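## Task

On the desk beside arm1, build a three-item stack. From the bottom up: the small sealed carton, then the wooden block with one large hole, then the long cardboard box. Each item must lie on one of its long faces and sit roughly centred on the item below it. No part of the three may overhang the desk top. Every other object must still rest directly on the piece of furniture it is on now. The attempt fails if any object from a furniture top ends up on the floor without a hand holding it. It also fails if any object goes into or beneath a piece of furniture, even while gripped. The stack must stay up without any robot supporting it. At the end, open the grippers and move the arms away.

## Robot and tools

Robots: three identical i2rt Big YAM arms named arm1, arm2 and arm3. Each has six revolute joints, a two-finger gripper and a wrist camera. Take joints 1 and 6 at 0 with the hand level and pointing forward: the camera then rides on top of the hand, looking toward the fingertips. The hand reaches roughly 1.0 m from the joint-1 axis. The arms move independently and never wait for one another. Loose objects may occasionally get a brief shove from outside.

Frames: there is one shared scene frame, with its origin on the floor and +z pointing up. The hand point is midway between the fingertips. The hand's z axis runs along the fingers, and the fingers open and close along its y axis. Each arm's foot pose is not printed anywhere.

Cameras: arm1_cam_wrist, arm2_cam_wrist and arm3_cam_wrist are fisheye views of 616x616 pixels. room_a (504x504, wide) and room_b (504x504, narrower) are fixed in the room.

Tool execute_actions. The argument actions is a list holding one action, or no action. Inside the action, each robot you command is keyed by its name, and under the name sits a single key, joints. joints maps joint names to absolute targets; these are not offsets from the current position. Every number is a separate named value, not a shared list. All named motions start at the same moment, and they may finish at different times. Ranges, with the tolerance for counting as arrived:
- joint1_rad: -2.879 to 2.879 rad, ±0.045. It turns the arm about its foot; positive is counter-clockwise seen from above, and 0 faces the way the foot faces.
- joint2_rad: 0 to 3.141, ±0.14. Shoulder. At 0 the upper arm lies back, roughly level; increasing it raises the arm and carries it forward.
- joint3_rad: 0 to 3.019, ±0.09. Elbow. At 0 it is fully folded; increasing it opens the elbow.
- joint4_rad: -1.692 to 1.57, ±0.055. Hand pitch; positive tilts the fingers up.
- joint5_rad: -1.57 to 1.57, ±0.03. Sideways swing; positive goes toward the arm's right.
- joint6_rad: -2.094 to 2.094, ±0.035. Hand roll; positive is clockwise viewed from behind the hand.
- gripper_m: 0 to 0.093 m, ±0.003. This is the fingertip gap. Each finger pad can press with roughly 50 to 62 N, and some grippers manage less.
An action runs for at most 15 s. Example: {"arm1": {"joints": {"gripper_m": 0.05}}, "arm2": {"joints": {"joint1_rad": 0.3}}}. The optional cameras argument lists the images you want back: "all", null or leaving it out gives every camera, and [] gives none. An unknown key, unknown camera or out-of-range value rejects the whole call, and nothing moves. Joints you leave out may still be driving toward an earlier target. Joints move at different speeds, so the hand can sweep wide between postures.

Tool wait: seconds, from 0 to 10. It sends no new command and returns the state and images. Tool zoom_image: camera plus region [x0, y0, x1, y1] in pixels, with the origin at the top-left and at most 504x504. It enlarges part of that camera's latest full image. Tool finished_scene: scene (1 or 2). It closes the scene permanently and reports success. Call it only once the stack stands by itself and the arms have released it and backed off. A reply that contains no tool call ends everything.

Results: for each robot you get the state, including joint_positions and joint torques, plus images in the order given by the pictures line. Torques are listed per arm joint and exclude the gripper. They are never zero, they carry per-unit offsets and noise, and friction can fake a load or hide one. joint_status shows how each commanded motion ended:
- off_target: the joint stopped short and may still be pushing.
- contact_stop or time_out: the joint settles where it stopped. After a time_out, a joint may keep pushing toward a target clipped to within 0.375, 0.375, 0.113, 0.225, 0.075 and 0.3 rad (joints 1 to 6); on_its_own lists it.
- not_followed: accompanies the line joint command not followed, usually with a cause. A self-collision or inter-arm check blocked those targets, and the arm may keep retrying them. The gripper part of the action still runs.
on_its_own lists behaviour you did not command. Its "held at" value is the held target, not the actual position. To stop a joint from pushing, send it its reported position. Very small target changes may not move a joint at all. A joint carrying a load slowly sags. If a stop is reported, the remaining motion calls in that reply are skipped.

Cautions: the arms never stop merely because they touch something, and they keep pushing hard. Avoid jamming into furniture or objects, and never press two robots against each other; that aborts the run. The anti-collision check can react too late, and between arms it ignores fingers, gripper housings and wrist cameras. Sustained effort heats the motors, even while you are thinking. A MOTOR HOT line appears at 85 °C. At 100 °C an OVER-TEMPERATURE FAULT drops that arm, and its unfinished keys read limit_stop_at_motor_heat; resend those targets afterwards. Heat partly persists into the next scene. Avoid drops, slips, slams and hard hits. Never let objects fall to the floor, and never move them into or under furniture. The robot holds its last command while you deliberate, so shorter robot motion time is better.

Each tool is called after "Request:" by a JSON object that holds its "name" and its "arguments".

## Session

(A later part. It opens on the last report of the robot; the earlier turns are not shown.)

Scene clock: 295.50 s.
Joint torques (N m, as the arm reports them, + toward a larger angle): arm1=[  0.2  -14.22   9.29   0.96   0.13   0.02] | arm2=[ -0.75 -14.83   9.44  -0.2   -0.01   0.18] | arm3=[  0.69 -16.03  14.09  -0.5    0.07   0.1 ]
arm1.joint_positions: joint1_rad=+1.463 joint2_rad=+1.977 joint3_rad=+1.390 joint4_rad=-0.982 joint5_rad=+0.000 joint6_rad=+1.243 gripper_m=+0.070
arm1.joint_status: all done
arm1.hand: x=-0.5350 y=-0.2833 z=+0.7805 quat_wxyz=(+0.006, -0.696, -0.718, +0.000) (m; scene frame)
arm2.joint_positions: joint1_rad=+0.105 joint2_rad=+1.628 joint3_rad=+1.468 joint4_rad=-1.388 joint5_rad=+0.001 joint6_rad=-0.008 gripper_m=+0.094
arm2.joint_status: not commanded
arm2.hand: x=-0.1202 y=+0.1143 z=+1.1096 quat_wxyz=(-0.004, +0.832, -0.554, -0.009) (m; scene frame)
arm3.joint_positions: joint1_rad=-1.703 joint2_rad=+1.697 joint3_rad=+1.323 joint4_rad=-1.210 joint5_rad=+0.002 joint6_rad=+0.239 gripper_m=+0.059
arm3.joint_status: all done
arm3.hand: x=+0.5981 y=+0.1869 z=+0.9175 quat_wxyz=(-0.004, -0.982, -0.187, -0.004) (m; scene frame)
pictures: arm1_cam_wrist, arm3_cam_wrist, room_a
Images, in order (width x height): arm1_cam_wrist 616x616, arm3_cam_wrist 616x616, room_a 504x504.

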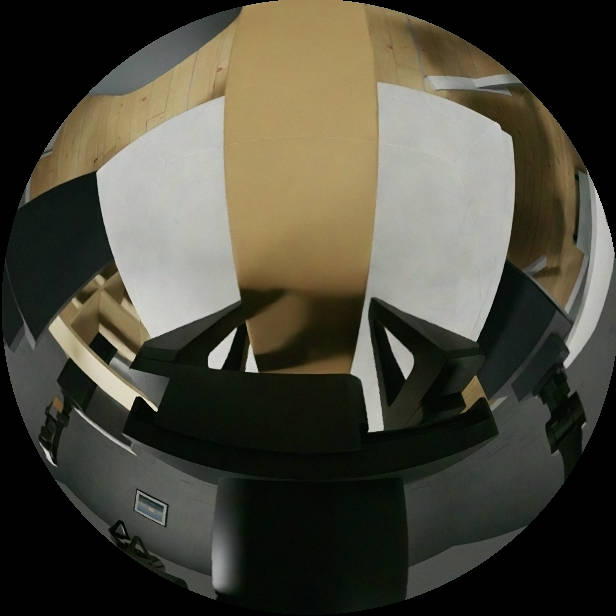

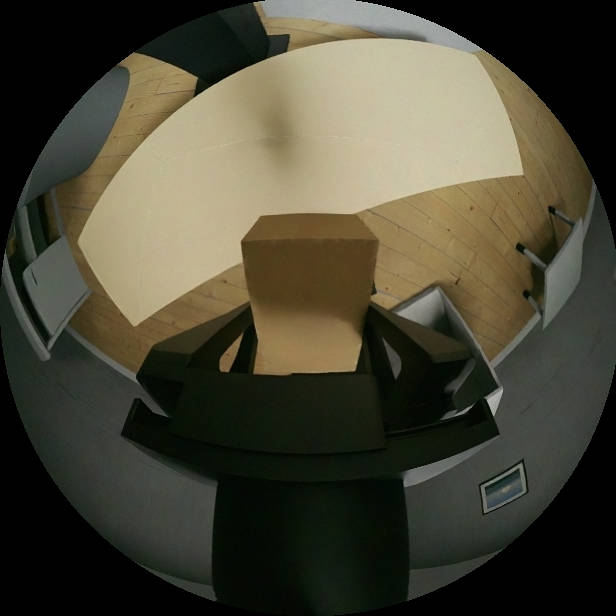

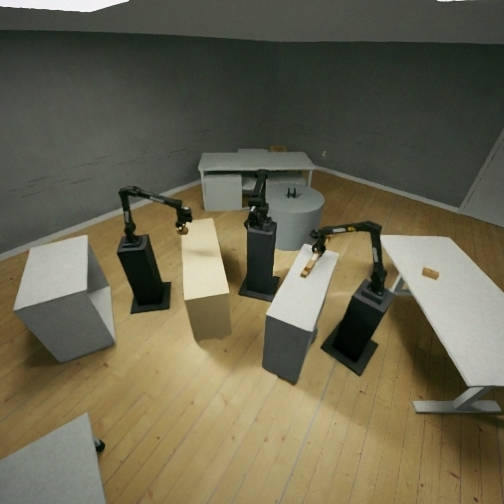

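Request:
{"name": "execute_actions", "arguments": {"actions": [{"arm1":{"joints":{"gripper_m":0.03}},"arm3":{"joints":{"joint2_rad":2.25,"joint3_rad":1.62,"joint4_rad":-0.895}}}], "cameras": ["arm3_cam_wrist","room_a","room_b"]}}

Scene clock: 305.37 s.
Joint torques (N m, as the arm reports them, + toward a larger angle): arm1=[  0.16 -14.2    9.29   0.92   0.12   0.02] | arm2=[ -0.56 -14.21   9.41  -0.21  -0.03   0.2 ] | arm3=[  0.72 -24.25  10.45   0.11   0.07   0.1 ]
arm1.joint_positions: joint1_rad=+1.463 joint2_rad=+1.977 joint3_rad=+1.390 joint4_rad=-0.981 joint5_rad=+0.000 joint6_rad=+1.244 gripper_m=+0.049
arm1.joint_status: gripper_m off_target (ended at +0.049, target +0.030)
arm1.hand: x=-0.5349 y=-0.2834 z=+0.7805 quat_wxyz=(+0.006, -0.696, -0.718, +0.000) (m; scene frame)
arm2.joint_positions: joint1_rad=+0.105 joint2_rad=+1.628 joint3_rad=+1.468 joint4_rad=-1.388 joint5_rad=+0.001 joint6_rad=-0.008 gripper_m=+0.094
arm2.joint_status: not commanded
arm2.hand: x=-0.1202 y=+0.1143 z=+1.1096 quat_wxyz=(-0.004, +0.832, -0.554, -0.009) (m; scene frame)
arm3.joint_positions: joint1_rad=-1.703 joint2_rad=+2.276 joint3_rad=+1.597 joint4_rad=-0.903 joint5_rad=+0.002 joint6_rad=+0.239 gripper_m=+0.059
arm3.joint_status: all done
arm3.hand: x=+0.4967 y=+0.1121 z=+0.6953 quat_wxyz=(-0.004, -0.982, -0.187, -0.004) (m; scene frame)
pictures: arm3_cam_wrist, room_a, room_b
Images, in order (width x height): arm3_cam_wrist 616x616, room_a 504x504, room_b 504x504.

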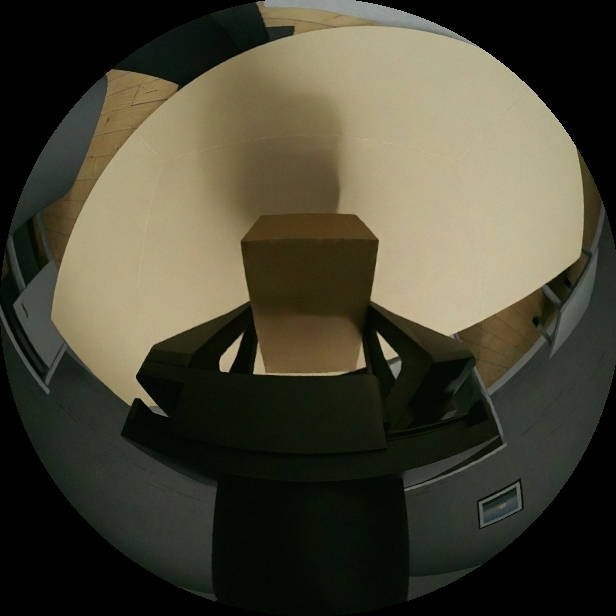

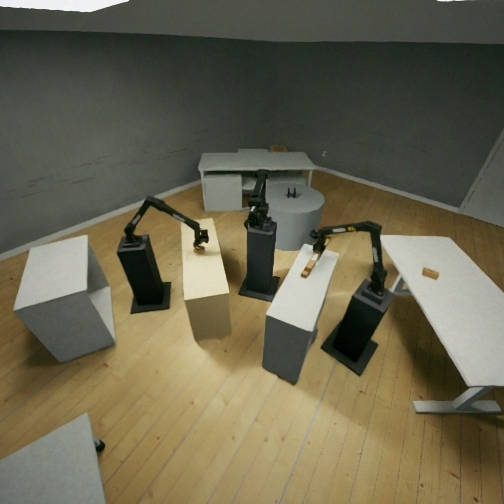

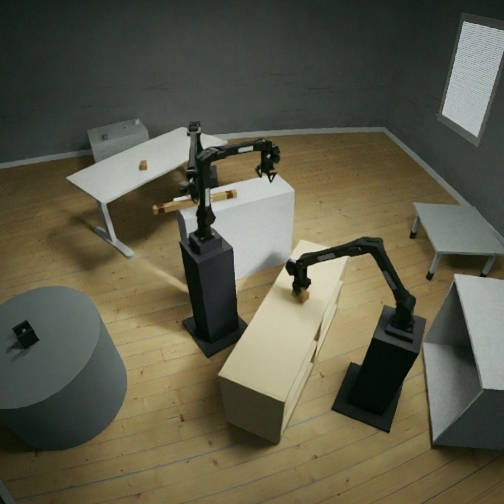

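Request:
{"name": "execute_actions", "arguments": {"actions": [{"arm1":{"joints":{"joint2_rad":1.78,"joint3_rad":1.50,"joint4_rad":-1.27}},"arm3":{"joints":{"joint2_rad":2.335,"joint4_rad":-0.86}}}], "cameras": ["arm1_cam_wrist","arm3_cam_wrist","room_a","room_b"]}}

Scene clock: 316.87 s.
Joint torques (N m, as the arm reports them, + toward a larger angle): arm1=[  0.16 -12.82  12.24  -0.23   0.12   0.02] | arm2=[ -0.5  -14.86   9.47  -0.22  -0.01   0.19] | arm3=[  0.63 -21.88  10.08   0.04   0.02   0.1 ]
arm1.joint_positions: joint1_rad=+1.463 joint2_rad=+1.762 joint3_rad=+1.479 joint4_rad=-1.256 joint5_rad=+0.000 joint6_rad=+1.244 gripper_m=+0.049
arm1.joint_status: all done
arm1.hand: x=-0.5498 y=-0.2796 z=+0.9239 quat_wxyz=(-0.008, -0.696, -0.718, -0.007) (m; scene frame)
arm2.joint_positions: joint1_rad=+0.105 joint2_rad=+1.628 joint3_rad=+1.468 joint4_rad=-1.388 joint5_rad=+0.001 joint6_rad=-0.008 gripper_m=+0.094
arm2.joint_status: not commanded
arm2.hand: x=-0.1202 y=+0.1143 z=+1.1096 quat_wxyz=(-0.004, +0.832, -0.554, -0.009) (m; scene frame)
arm3.joint_positions: joint1_rad=-1.703 joint2_rad=+2.328 joint3_rad=+1.597 joint4_rad=-0.867 joint5_rad=+0.003 joint6_rad=+0.240 gripper_m=+0.059
arm3.joint_status: all done
arm3.hand: x=+0.5000 y=+0.1143 z=+0.6644 quat_wxyz=(+0.000, -0.982, -0.187, -0.010) (m; scene frame)
pictures: arm1_cam_wrist, arm3_cam_wrist, room_a, room_b
Images, in order (width x height): arm1_cam_wrist 616x616, arm3_cam_wrist 616x616, room_a 504x504, room_b 504x504.

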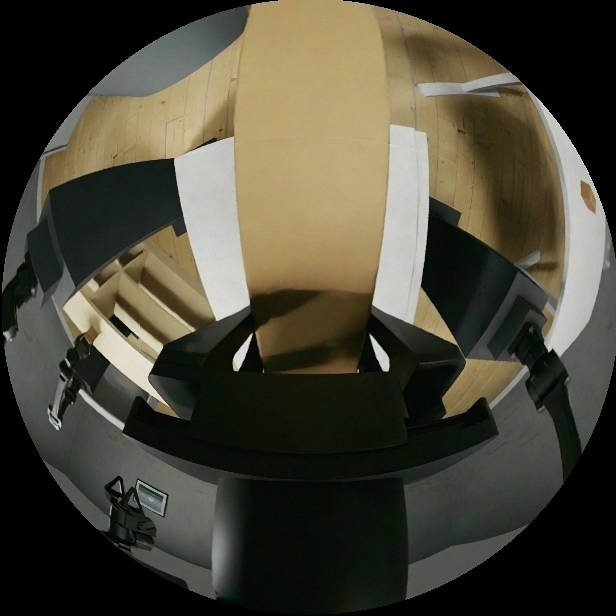

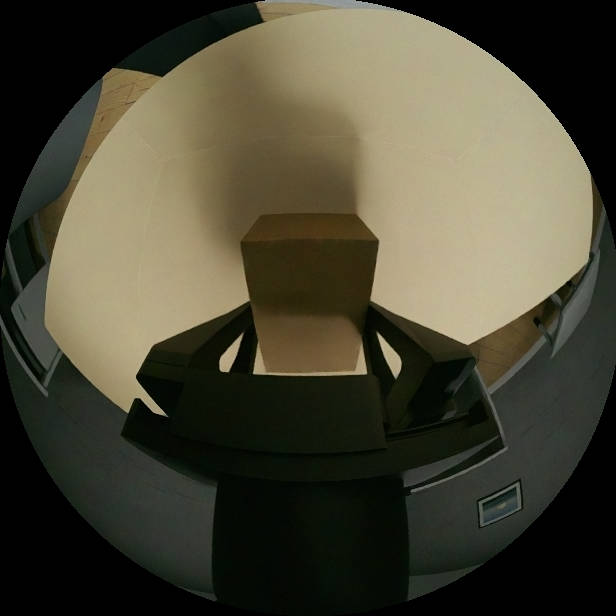

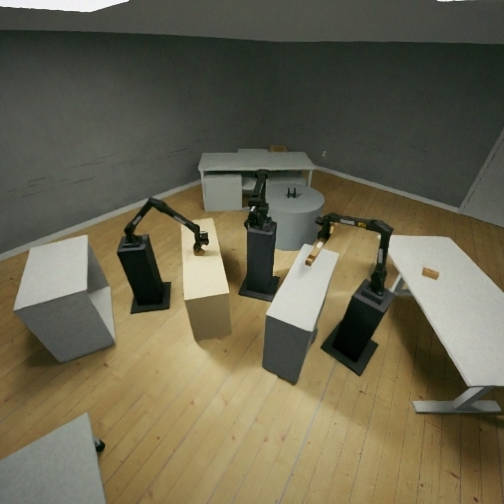

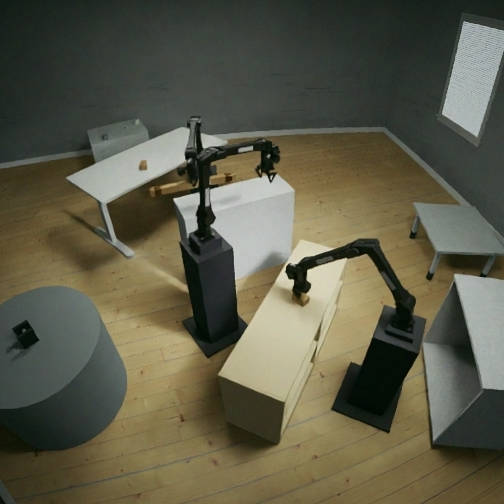

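Request:
{"name": "execute_actions", "arguments": {"actions": [{"arm1":{"joints":{"joint1_rad":-1.283,"joint6_rad":1.126}},"arm3":{"joints":{"gripper_m":0.093}}}], "cameras": ["arm1_cam_wrist","arm3_cam_wrist","room_a"]}}

Scene clock: 339.17 s.
Joint torques (N m, as the arm reports them, + toward a larger angle): arm1=[  0.58 -13.65  12.32  -0.18   0.06  -0.09] | arm2=[ -0.63 -14.83   9.47  -0.23  -0.01   0.16] | arm3=[  0.71 -21.84  10.03   0.04   0.03   0.1 ]
arm1.joint_positions: joint1_rad=-1.293 joint2_rad=+1.772 joint3_rad=+1.479 joint4_rad=-1.256 joint5_rad=+0.002 joint6_rad=+1.133 gripper_m=+0.049
arm1.joint_status: all done
arm1.hand: x=-1.5947 y=-0.1706 z=+0.9303 quat_wxyz=(-0.005, -0.867, +0.498, +0.016) (m; scene frame)
arm2.joint_positions: joint1_rad=+0.105 joint2_rad=+1.628 joint3_rad=+1.468 joint4_rad=-1.388 joint5_rad=+0.001 joint6_rad=-0.008 gripper_m=+0.094
arm2.joint_status: not commanded
arm2.hand: x=-0.1202 y=+0.1143 z=+1.1096 quat_wxyz=(-0.004, +0.832, -0.554, -0.009) (m; scene frame)
arm3.joint_positions: joint1_rad=-1.703 joint2_rad=+2.328 joint3_rad=+1.597 joint4_rad=-0.867 joint5_rad=+0.003 joint6_rad=+0.240 gripper_m=+0.093
arm3.joint_status: all done
arm3.hand: x=+0.5001 y=+0.1142 z=+0.6644 quat_wxyz=(+0.000, -0.982, -0.187, -0.010) (m; scene frame)
pictures: arm1_cam_wrist, arm3_cam_wrist, room_a
Images, in order (width x height): arm1_cam_wrist 616x616, arm3_cam_wrist 616x616, room_a 504x504.

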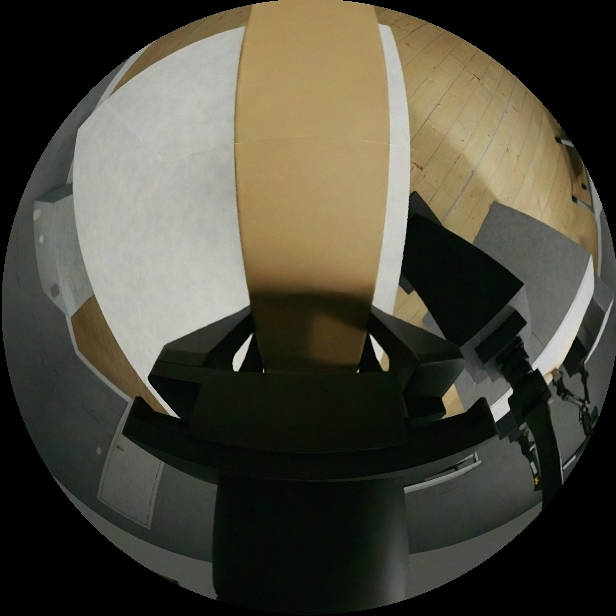

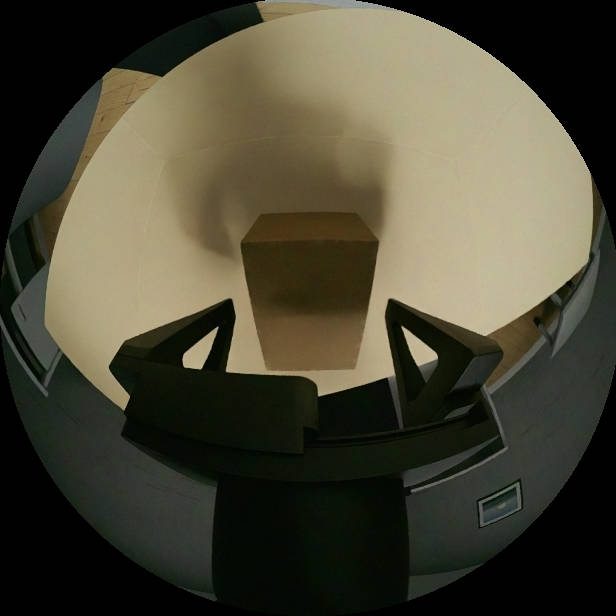

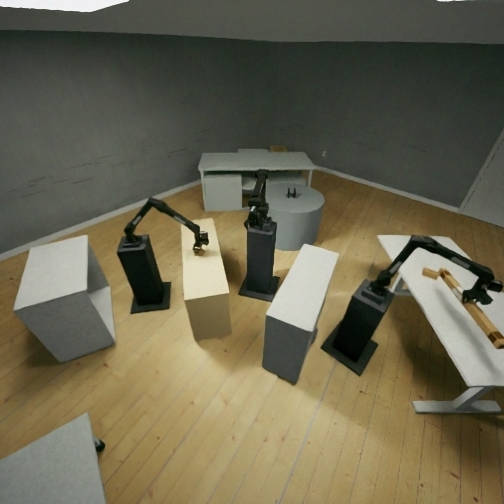

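Request:
{"name": "execute_actions", "arguments": {"actions": [{"arm1":{"joints":{"joint2_rad":1.86,"joint3_rad":1.21,"joint4_rad":-0.895}},"arm3":{"joints":{"joint2_rad":1.9,"joint4_rad":-1.1}}}], "cameras": ["arm1_cam_wrist","room_a"]}}

Scene clock: 355.73 s.
Joint torques (N m, as the arm reports them, + toward a larger angle): arm1=[  0.63 -14.24  10.15   1.02   0.06  -0.08] | arm2=[ -0.69 -15.06   9.54  -0.2   -0.04   0.18] | arm3=[  0.66 -19.41  12.08  -0.16   0.04   0.09]
arm1.joint_positions: joint1_rad=-1.293 joint2_rad=+1.868 joint3_rad=+1.194 joint4_rad=-0.911 joint5_rad=+0.002 joint6_rad=+1.133 gripper_m=+0.049
arm1.joint_status: all done
arm1.hand: x=-1.5538 y=-0.1656 z=+0.7867 quat_wxyz=(+0.006, -0.867, +0.498, +0.001) (m; scene frame)
arm2.joint_positions: joint1_rad=+0.105 joint2_rad=+1.628 joint3_rad=+1.468 joint4_rad=-1.388 joint5_rad=+0.001 joint6_rad=-0.008 gripper_m=+0.094
arm2.joint_status: not commanded
arm2.hand: x=-0.1202 y=+0.1143 z=+1.1096 quat_wxyz=(-0.004, +0.832, -0.554, -0.009) (m; scene frame)
arm3.joint_positions: joint1_rad=-1.703 joint2_rad=+1.897 joint3_rad=+1.603 joint4_rad=-1.091 joint5_rad=+0.002 joint6_rad=+0.240 gripper_m=+0.093
arm3.joint_status: all done
arm3.hand: x=+0.4924 y=+0.1124 z=+0.9219 quat_wxyz=(-0.045, -0.978, -0.185, +0.087) (m; scene frame)
pictures: arm1_cam_wrist, room_a
Images, in order (width x height): arm1_cam_wrist 616x616, room_a 504x504.

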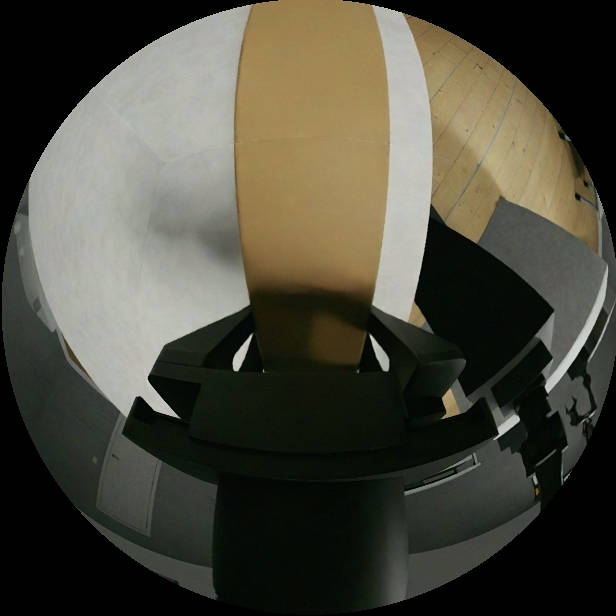

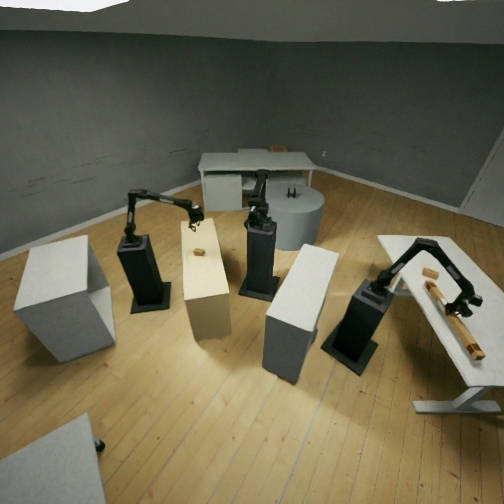

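Request:
{"name": "execute_actions", "arguments": {"actions": [{"arm1":{"joints":{"joint2_rad":1.93,"joint4_rad":-0.86}},"arm3":{"joints":{"joint1_rad":-0.2,"joint2_rad":1.2,"joint3_rad":1.2}},"arm2":{"joints":{"joint1_rad":-0.5,"joint6_rad":0.43}}}], "cameras": ["arm1_cam_wrist"]}}

Request:
{"name": "execute_actions", "arguments": {"actions": [{"arm2":{"joints":{"joint1_rad":-1.045,"joint2_rad":2.36,"joint3_rad":1.68,"joint4_rad":-0.845}}}], "cameras": ["arm2_cam_wrist","room_a"]}}

Scene clock: 383.40 s.
Joint torques (N m, as the arm reports them, + toward a larger angle): arm1=[  0.65 -13.22   9.82   0.95   0.06  -0.08] | arm2=[  0.04 -15.1    9.56  -0.22   0.02   0.15] | arm3=[ 0.06 -8.99 10.82  0.33  0.19  0.08]
arm1.joint_positions: joint1_rad=-1.293 joint2_rad=+1.918 joint3_rad=+1.194 joint4_rad=-0.875 joint5_rad=+0.002 joint6_rad=+1.133 gripper_m=+0.049
arm1.joint_status: all done
arm1.hand: x=-1.5551 y=-0.1655 z=+0.7630 quat_wxyz=(+0.010, -0.867, +0.498, -0.004) (m; scene frame)
arm2.joint_positions: joint1_rad=-0.507 joint2_rad=+1.628 joint3_rad=+1.468 joint4_rad=-1.388 joint5_rad=+0.001 joint6_rad=+0.420 gripper_m=+0.095
arm2.joint_status: all done
arm2.hand: x=+0.1767 y=+0.1384 z=+1.1088 quat_wxyz=(-0.005, +0.447, -0.894, -0.007) (m; scene frame)
arm3.joint_positions: joint1_rad=-0.202 joint2_rad=+1.190 joint3_rad=+1.209 joint4_rad=-1.092 joint5_rad=-0.001 joint6_rad=+0.240 gripper_m=+0.093
arm3.joint_status: all done
arm3.hand: x=+1.2276 y=+0.0922 z=+1.1048 quat_wxyz=(-0.231, -0.572, -0.781, +0.099) (m; scene frame)
pictures: arm1_cam_wrist
Images, in order (width x height): arm1_cam_wrist 616x616.

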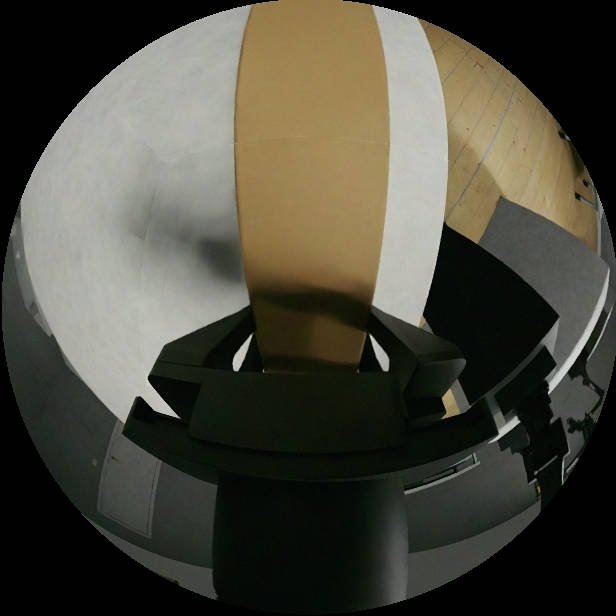

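Scene clock: 385.07 s.
Joint torques (N m, as the arm reports them, + toward a larger angle): arm1=[  0.59 -13.21   9.84   0.96   0.06  -0.08] | arm2=[ -0.92 -20.08   6.79   0.84   0.04   0.2 ] | arm3=[ 0.12 -9.05 10.79  0.33  0.19  0.08]
arm1.joint_positions: joint1_rad=-1.293 joint2_rad=+1.918 joint3_rad=+1.194 joint4_rad=-0.875 joint5_rad=+0.002 joint6_rad=+1.133 gripper_m=+0.049
arm1.joint_status: not commanded
arm1.hand: x=-1.5551 y=-0.1655 z=+0.7630 quat_wxyz=(+0.010, -0.867, +0.498, -0.004) (m; scene frame)
arm2.joint_positions: joint1_rad=-1.037 joint2_rad=+2.386 joint3_rad=+1.662 joint4_rad=-0.860 joint5_rad=+0.000 joint6_rad=+0.422 gripper_m=+0.095
arm2.joint_status: all done
arm2.hand: x=+0.4952 y=+0.1120 z=+0.7520 quat_wxyz=(+0.007, +0.196, -0.981, +0.006) (m; scene frame)
arm3.joint_positions: joint1_rad=-0.202 joint2_rad=+1.190 joint3_rad=+1.209 joint4_rad=-1.092 joint5_rad=-0.001 joint6_rad=+0.240 gripper_m=+0.093
arm3.joint_status: not commanded
arm3.hand: x=+1.2276 y=+0.0922 z=+1.1048 quat_wxyz=(-0.231, -0.572, -0.781, +0.099) (m; scene frame)
pictures: arm2_cam_wrist, room_a
Images, in order (width x height): arm2_cam_wrist 616x616, room_a 504x504.

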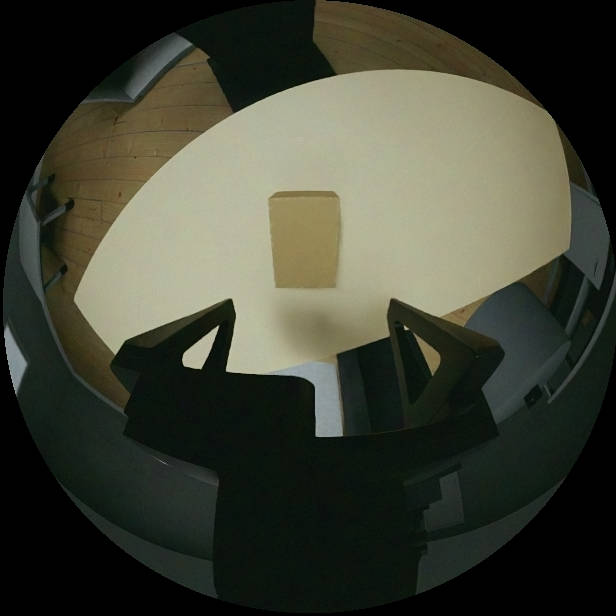

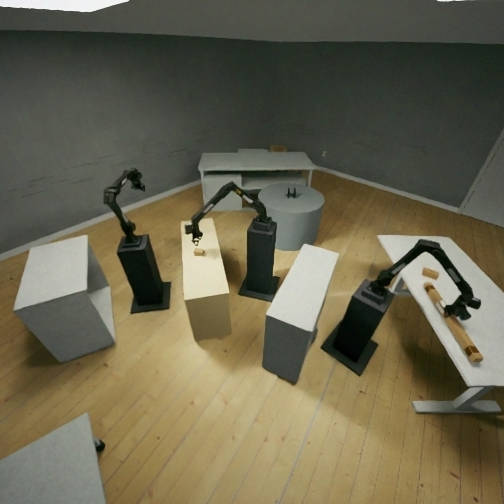

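Request:
{"name": "execute_actions", "arguments": {"actions": [{"arm1":{"joints":{"joint2_rad":1.965,"joint4_rad":-0.82}},"arm2":{"joints":{"joint2_rad":2.565,"joint3_rad":1.765,"joint4_rad":-0.73}}}], "cameras": ["arm1_cam_wrist","arm2_cam_wrist","room_a"]}}

Request:
{"name": "zoom_image", "arguments": {"camera": "room_a", "region": [384, 250, 504, 390]}}

Scene clock: 400.93 s.
Joint torques (N m, as the arm reports them, + toward a larger angle): arm1=[  0.6  -13.     9.67   0.99   0.06  -0.08] | arm2=[ -1.2  -21.3    6.48   0.66   0.06   0.19] | arm3=[ 0.17 -9.04 10.79  0.33  0.19  0.08]
arm1.joint_positions: joint1_rad=-1.293 joint2_rad=+1.947 joint3_rad=+1.194 joint4_rad=-0.836 joint5_rad=+0.002 joint6_rad=+1.133 gripper_m=+0.049
arm1.joint_status: all done
arm1.hand: x=-1.5599 y=-0.1658 z=+0.7490 quat_wxyz=(+0.007, -0.867, +0.498, +0.000) (m; scene frame)
arm2.joint_positions: joint1_rad=-1.037 joint2_rad=+2.592 joint3_rad=+1.742 joint4_rad=-0.739 joint5_rad=+0.000 joint6_rad=+0.422 gripper_m=+0.095
arm2.joint_status: all done
arm2.hand: x=+0.4955 y=+0.1120 z=+0.6474 quat_wxyz=(+0.009, +0.196, -0.980, +0.008) (m; scene frame)
arm3.joint_positions: joint1_rad=-0.202 joint2_rad=+1.190 joint3_rad=+1.209 joint4_rad=-1.092 joint5_rad=-0.001 joint6_rad=+0.240 gripper_m=+0.093
arm3.joint_status: not commanded
arm3.hand: x=+1.2276 y=+0.0922 z=+1.1048 quat_wxyz=(-0.231, -0.572, -0.781, +0.099) (m; scene frame)
pictures: arm1_cam_wrist, arm2_cam_wrist, room_a
Images, in order (width x height): arm1_cam_wrist 616x616, arm2_cam_wrist 616x616, room_a 504x504.

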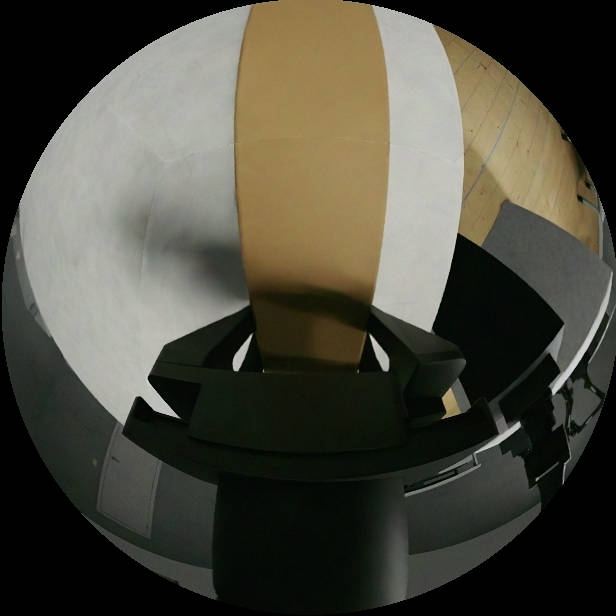

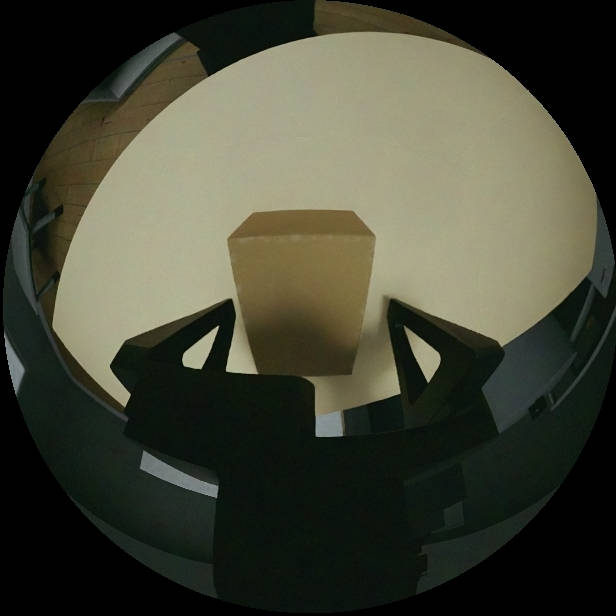

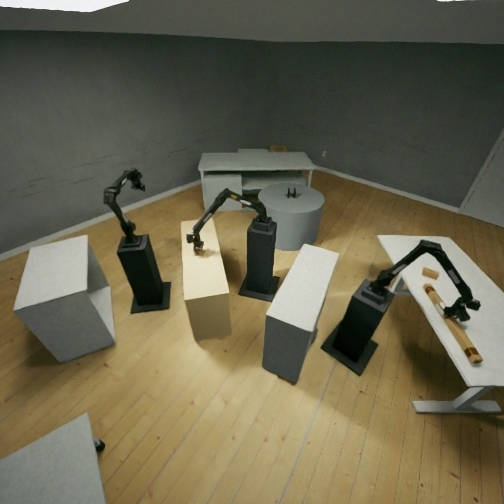

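Region (384, 250, 504, 390) of room_a's 504x504 image, scaled by 3.600, with more detail than that image has; it fills the left 432 columns of this view, and the rest is white.

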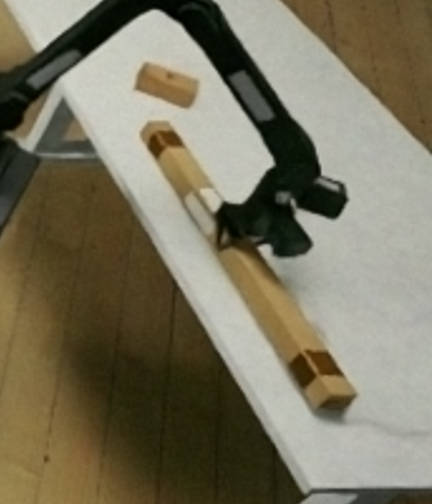

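Request:
{"name": "execute_actions", "arguments": {"actions": [{"arm1":{"joints":{"joint2_rad":1.995}},"arm2":{"joints":{"gripper_m":0.04}}}], "cameras": ["arm1_cam_wrist","arm2_cam_wrist"]}}

Scene clock: 413.20 s.
Joint torques (N m, as the arm reports them, + toward a larger angle): arm1=[  0.58 -12.51   9.45   0.86   0.16  -0.07] | arm2=[ -0.78 -20.98   6.41   0.6    0.04   0.18] | arm3=[ 0.16 -9.07 10.78  0.33  0.19  0.08]
arm1.joint_positions: joint1_rad=-1.293 joint2_rad=+1.969 joint3_rad=+1.194 joint4_rad=-0.833 joint5_rad=-0.001 joint6_rad=+1.132 gripper_m=+0.049
arm1.joint_status: all done
arm1.hand: x=-1.5567 y=-0.1659 z=+0.7386 quat_wxyz=(+0.011, -0.867, +0.498, -0.009) (m; scene frame)
arm2.joint_positions: joint1_rad=-1.037 joint2_rad=+2.592 joint3_rad=+1.742 joint4_rad=-0.739 joint5_rad=+0.000 joint6_rad=+0.422 gripper_m=+0.059
arm2.joint_status: gripper_m off_target (ended at +0.059, target +0.040)
arm2.hand: x=+0.4955 y=+0.1121 z=+0.6474 quat_wxyz=(+0.009, +0.196, -0.981, +0.008) (m; scene frame)
arm3.joint_positions: joint1_rad=-0.202 joint2_rad=+1.190 joint3_rad=+1.209 joint4_rad=-1.092 joint5_rad=-0.001 joint6_rad=+0.240 gripper_m=+0.093
arm3.joint_status: not commanded
arm3.hand: x=+1.2276 y=+0.0922 z=+1.1048 quat_wxyz=(-0.231, -0.572, -0.781, +0.099) (m; scene frame)
pictures: arm1_cam_wrist, arm2_cam_wrist
Images, in order (width x height): arm1_cam_wrist 616x616, arm2_cam_wrist 616x616.

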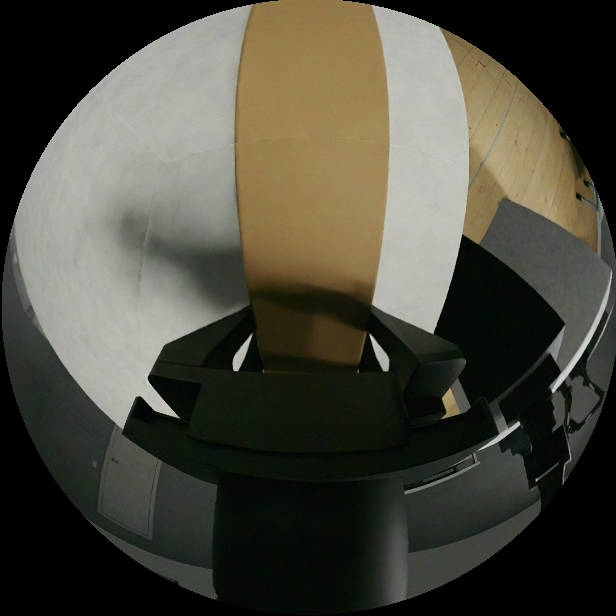

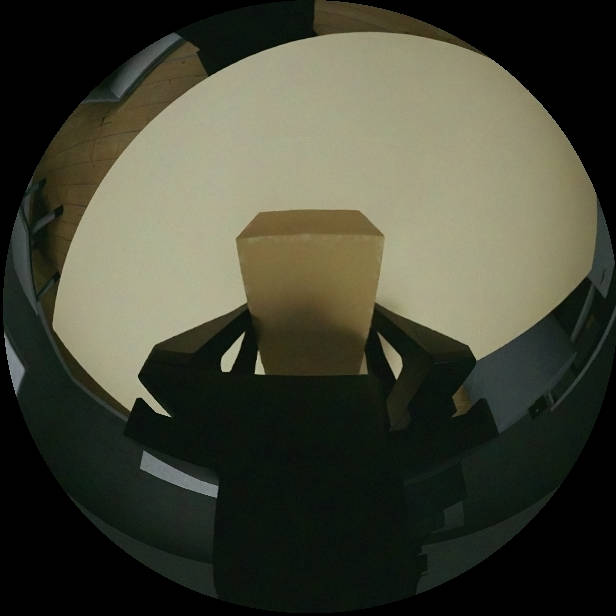

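Request:
{"name": "execute_actions", "arguments": {"actions": [{"arm1":{"joints":{"gripper_m":0.093}},"arm2":{"joints":{"joint2_rad":2.08,"joint3_rad":1.58,"joint4_rad":-1.05}}}], "cameras": ["arm1_cam_wrist"]}}

Request:
{"name": "execute_actions", "arguments": {"actions": [{"arm1":{"joints":{"joint2_rad":1.6,"joint4_rad":-1.15}},"arm2":{"joints":{"joint1_rad":0.962,"joint6_rad":-0.3}}}], "cameras": ["arm1_cam_wrist","arm2_cam_wrist","room_a"]}}

Scene clock: 428.00 s.
Joint torques (N m, as the arm reports them, + toward a larger angle): arm1=[  0.62 -12.52   9.45   0.85   0.16  -0.07] | arm2=[ -0.5  -18.19   7.19  -0.24   0.08   0.17] | arm3=[ 0.18 -9.08 10.78  0.34  0.19  0.08]
arm1.joint_positions: joint1_rad=-1.293 joint2_rad=+1.970 joint3_rad=+1.194 joint4_rad=-0.833 joint5_rad=-0.001 joint6_rad=+1.132 gripper_m=+0.093
arm1.joint_status: all done
arm1.hand: x=-1.5566 y=-0.1659 z=+0.7382 quat_wxyz=(+0.011, -0.867, +0.498, -0.009) (m; scene frame)
arm2.joint_positions: joint1_rad=-1.037 joint2_rad=+2.090 joint3_rad=+1.567 joint4_rad=-1.038 joint5_rad=+0.000 joint6_rad=+0.422 gripper_m=+0.059
arm2.joint_status: all done
arm2.hand: x=+0.4785 y=+0.0947 z=+0.8993 quat_wxyz=(-0.003, +0.196, -0.981, -0.001) (m; scene frame)
arm3.joint_positions: joint1_rad=-0.202 joint2_rad=+1.190 joint3_rad=+1.209 joint4_rad=-1.092 joint5_rad=-0.001 joint6_rad=+0.240 gripper_m=+0.093
arm3.joint_status: not commanded
arm3.hand: x=+1.2276 y=+0.0922 z=+1.1048 quat_wxyz=(-0.231, -0.572, -0.781, +0.099) (m; scene frame)
pictures: arm1_cam_wrist
Images, in order (width x height): arm1_cam_wrist 616x616.

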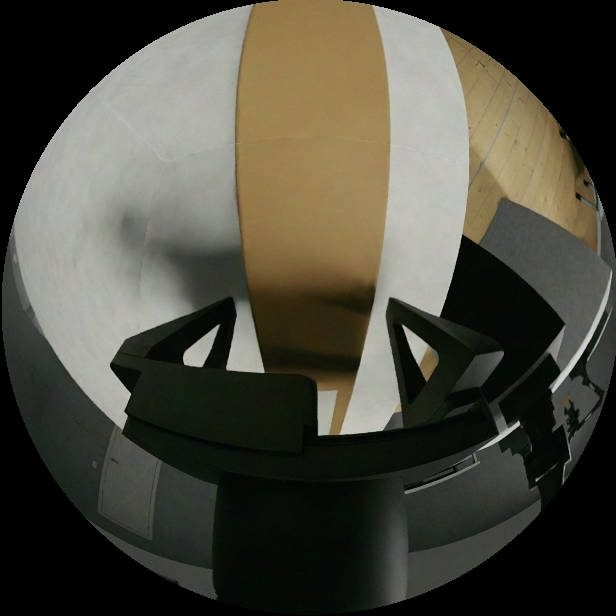

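Scene clock: 430.30 s.
Joint torques (N m, as the arm reports them, + toward a larger angle): arm1=[ 0.65 -9.73 11.69 -0.14  0.16 -0.08] | arm2=[ -0.7  -17.57   7.22  -0.25  -0.02  -0.01] | arm3=[ 0.14 -9.06 10.78  0.33  0.18  0.08]
arm1.joint_positions: joint1_rad=-1.293 joint2_rad=+1.582 joint3_rad=+1.194 joint4_rad=-1.135 joint5_rad=-0.001 joint6_rad=+1.132 gripper_m=+0.093
arm1.joint_status: all done
arm1.hand: x=-1.5192 y=-0.1641 z=+0.9161 quat_wxyz=(-0.013, -0.867, +0.497, +0.026) (m; scene frame)
arm2.joint_positions: joint1_rad=+0.966 joint2_rad=+2.090 joint3_rad=+1.567 joint4_rad=-1.038 joint5_rad=+0.000 joint6_rad=-0.291 gripper_m=+0.059
arm2.joint_status: all done
arm2.hand: x=-0.5053 y=-0.1535 z=+0.9028 quat_wxyz=(+0.001, +1.000, -0.015, -0.006) (m; scene frame)
arm3.joint_positions: joint1_rad=-0.202 joint2_rad=+1.190 joint3_rad=+1.209 joint4_rad=-1.092 joint5_rad=-0.001 joint6_rad=+0.240 gripper_m=+0.093
arm3.joint_status: not commanded
arm3.hand: x=+1.2276 y=+0.0922 z=+1.1048 quat_wxyz=(-0.231, -0.572, -0.781, +0.099) (m; scene frame)
pictures: arm1_cam_wrist, arm2_cam_wrist, room_a
Images, in order (width x height): arm1_cam_wrist 616x616, arm2_cam_wrist 616x616, room_a 504x504.

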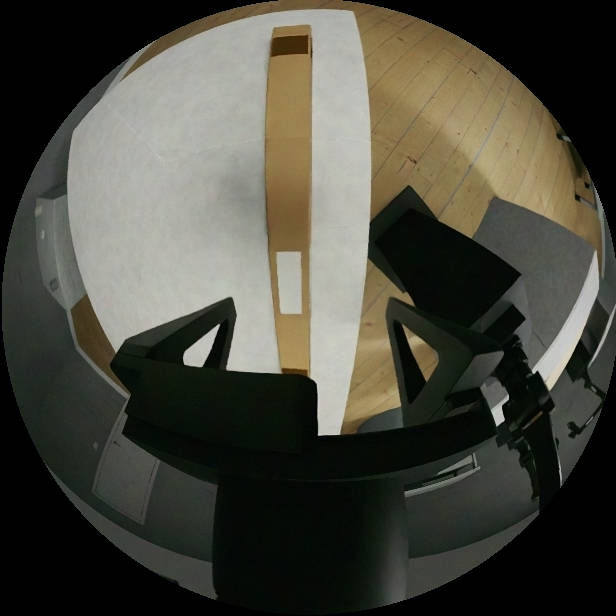

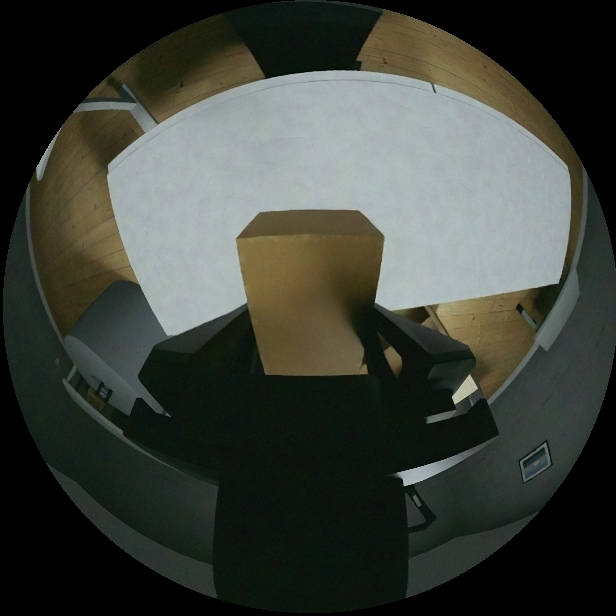

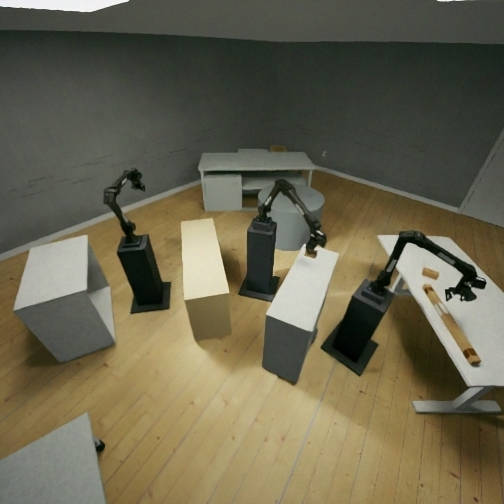

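Request:
{"name": "execute_actions", "arguments": {"actions": [{"arm1":{"joints":{"joint1_rad":0.6,"joint6_rad":0,"joint3_rad":1.3,"joint4_rad":-1.25}},"arm2":{"joints":{"joint2_rad":2.25,"joint4_rad":-0.855}}}], "cameras": ["arm2_cam_wrist","room_a"]}}

Scene clock: 446.20 s.
Joint torques (N m, as the arm reports them, + toward a larger angle): arm1=[ -0.62 -10.71  13.32  -0.2    0.03  -0.1 ] | arm2=[ -0.93 -18.87   6.39   0.92  -0.02   0.  ] | arm3=[ 0.16 -9.06 10.8   0.33  0.18  0.08]
arm1.joint_positions: joint1_rad=+0.607 joint2_rad=+1.588 joint3_rad=+1.266 joint4_rad=-1.235 joint5_rad=+0.000 joint6_rad=+0.009 gripper_m=+0.093
arm1.joint_status: all done
arm1.hand: x=-0.8739 y=-0.5452 z=+0.9292 quat_wxyz=(+0.001, -0.548, -0.836, +0.003) (m; scene frame)
arm2.joint_positions: joint1_rad=+0.966 joint2_rad=+2.267 joint3_rad=+1.567 joint4_rad=-0.869 joint5_rad=+0.000 joint6_rad=-0.292 gripper_m=+0.059
arm2.joint_status: all done
arm2.hand: x=-0.5124 y=-0.1518 z=+0.7992 quat_wxyz=(+0.002, +1.000, -0.015, -0.002) (m; scene frame)
arm3.joint_positions: joint1_rad=-0.202 joint2_rad=+1.190 joint3_rad=+1.209 joint4_rad=-1.092 joint5_rad=-0.001 joint6_rad=+0.240 gripper_m=+0.093
arm3.joint_status: not commanded
arm3.hand: x=+1.2276 y=+0.0922 z=+1.1048 quat_wxyz=(-0.231, -0.572, -0.781, +0.099) (m; scene frame)
pictures: arm2_cam_wrist, room_a
Images, in order (width x height): arm2_cam_wrist 616x616, room_a 504x504.

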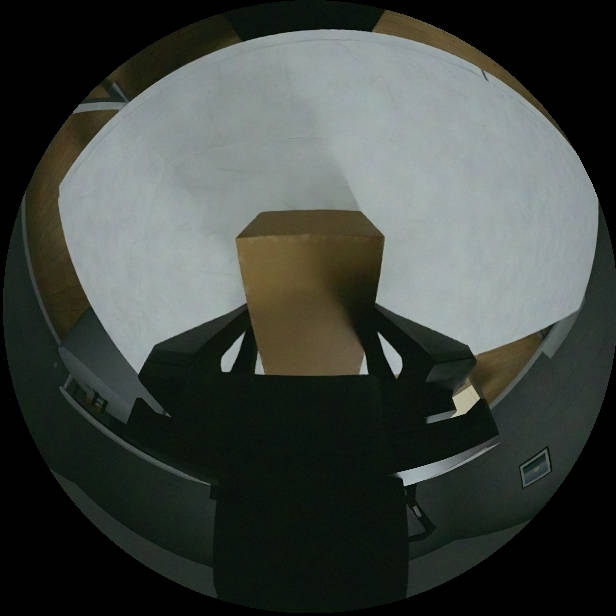

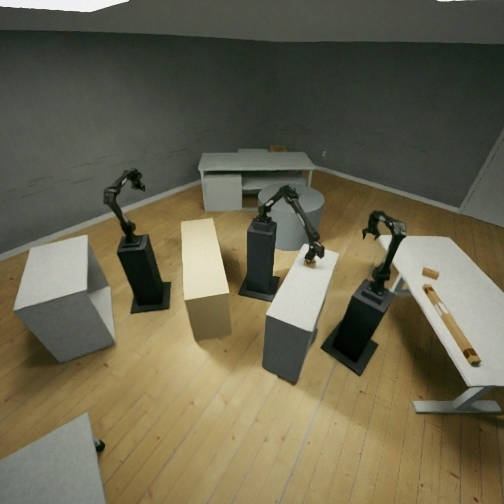

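Request:
{"name": "execute_actions", "arguments": {"actions": [{"arm2":{"joints":{"joint2_rad":2.295}}}], "cameras": ["arm2_cam_wrist"]}}

Scene clock: 451.83 s.
Joint torques (N m, as the arm reports them, + toward a larger angle): arm1=[ -0.57 -10.73  13.32  -0.2    0.03  -0.1 ] | arm2=[ -0.14 -16.56   6.32   0.83  -0.01  -0.01] | arm3=[ 0.14 -9.04 10.79  0.33  0.18  0.08]
arm1.joint_positions: joint1_rad=+0.607 joint2_rad=+1.588 joint3_rad=+1.266 joint4_rad=-1.235 joint5_rad=+0.000 joint6_rad=+0.009 gripper_m=+0.093
arm1.joint_status: not commanded
arm1.hand: x=-0.8739 y=-0.5452 z=+0.9292 quat_wxyz=(+0.001, -0.548, -0.836, +0.003) (m; scene frame)
arm2.joint_positions: joint1_rad=+0.966 joint2_rad=+2.269 joint3_rad=+1.567 joint4_rad=-0.869 joint5_rad=+0.000 joint6_rad=-0.292 gripper_m=+0.059
arm2.joint_status: all done
arm2.hand: x=-0.5118 y=-0.1520 z=+0.7978 quat_wxyz=(+0.003, +1.000, -0.015, -0.001) (m; scene frame)
arm3.joint_positions: joint1_rad=-0.202 joint2_rad=+1.190 joint3_rad=+1.209 joint4_rad=-1.092 joint5_rad=-0.001 joint6_rad=+0.240 gripper_m=+0.093
arm3.joint_status: not commanded
arm3.hand: x=+1.2276 y=+0.0922 z=+1.1048 quat_wxyz=(-0.231, -0.572, -0.781, +0.099) (m; scene frame)
pictures: arm2_cam_wrist
Images, in order (width x height): arm2_cam_wrist 616x616.

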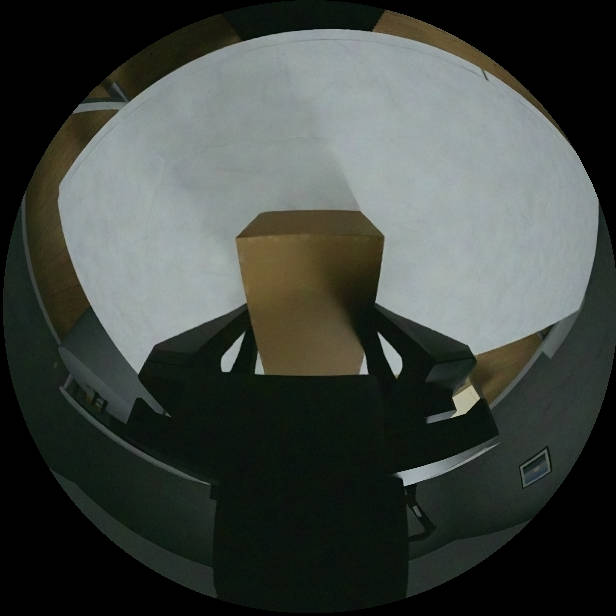

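Friction deadband; a bit more.

Request:
{"name": "execute_actions", "arguments": {"actions": [{"arm2":{"joints":{"joint2_rad":2.32}}}], "cameras": ["arm2_cam_wrist"]}}

Scene clock: 456.63 s.
Joint torques (N m, as the arm reports them, + toward a larger angle): arm1=[ -0.61 -10.65  13.32  -0.21   0.03  -0.1 ] | arm2=[ -0.62 -14.97   6.43   0.75  -0.01   0.  ] | arm3=[ 0.17 -9.04 10.79  0.33  0.18  0.08]
arm1.joint_positions: joint1_rad=+0.607 joint2_rad=+1.588 joint3_rad=+1.266 joint4_rad=-1.235 joint5_rad=+0.000 joint6_rad=+0.009 gripper_m=+0.093
arm1.joint_status: not commanded
arm1.hand: x=-0.8739 y=-0.5452 z=+0.9292 quat_wxyz=(+0.001, -0.548, -0.836, +0.003) (m; scene frame)
arm2.joint_positions: joint1_rad=+0.966 joint2_rad=+2.270 joint3_rad=+1.567 joint4_rad=-0.869 joint5_rad=+0.000 joint6_rad=-0.292 gripper_m=+0.059
arm2.joint_status: all done
arm2.hand: x=-0.5116 y=-0.1521 z=+0.7972 quat_wxyz=(+0.003, +1.000, -0.015, +0.000) (m; scene frame)
arm3.joint_positions: joint1_rad=-0.202 joint2_rad=+1.190 joint3_rad=+1.209 joint4_rad=-1.092 joint5_rad=-0.001 joint6_rad=+0.240 gripper_m=+0.093
arm3.joint_status: not commanded
arm3.hand: x=+1.2276 y=+0.0922 z=+1.1048 quat_wxyz=(-0.231, -0.572, -0.781, +0.099) (m; scene frame)
pictures: arm2_cam_wrist
Images, in order (width x height): arm2_cam_wrist 616x616.

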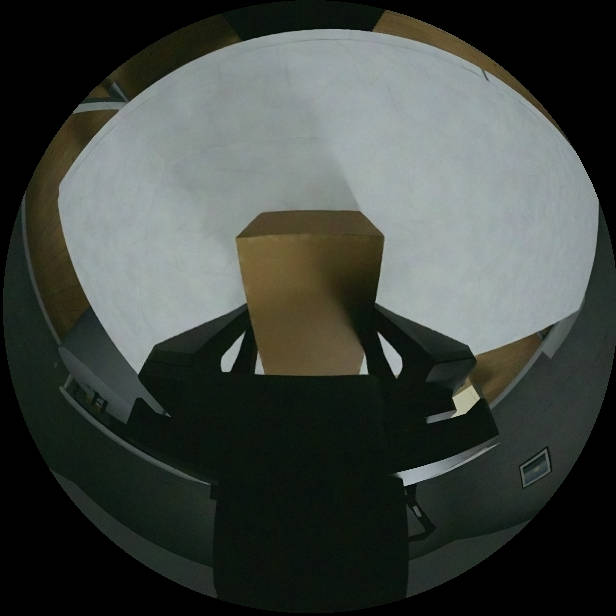

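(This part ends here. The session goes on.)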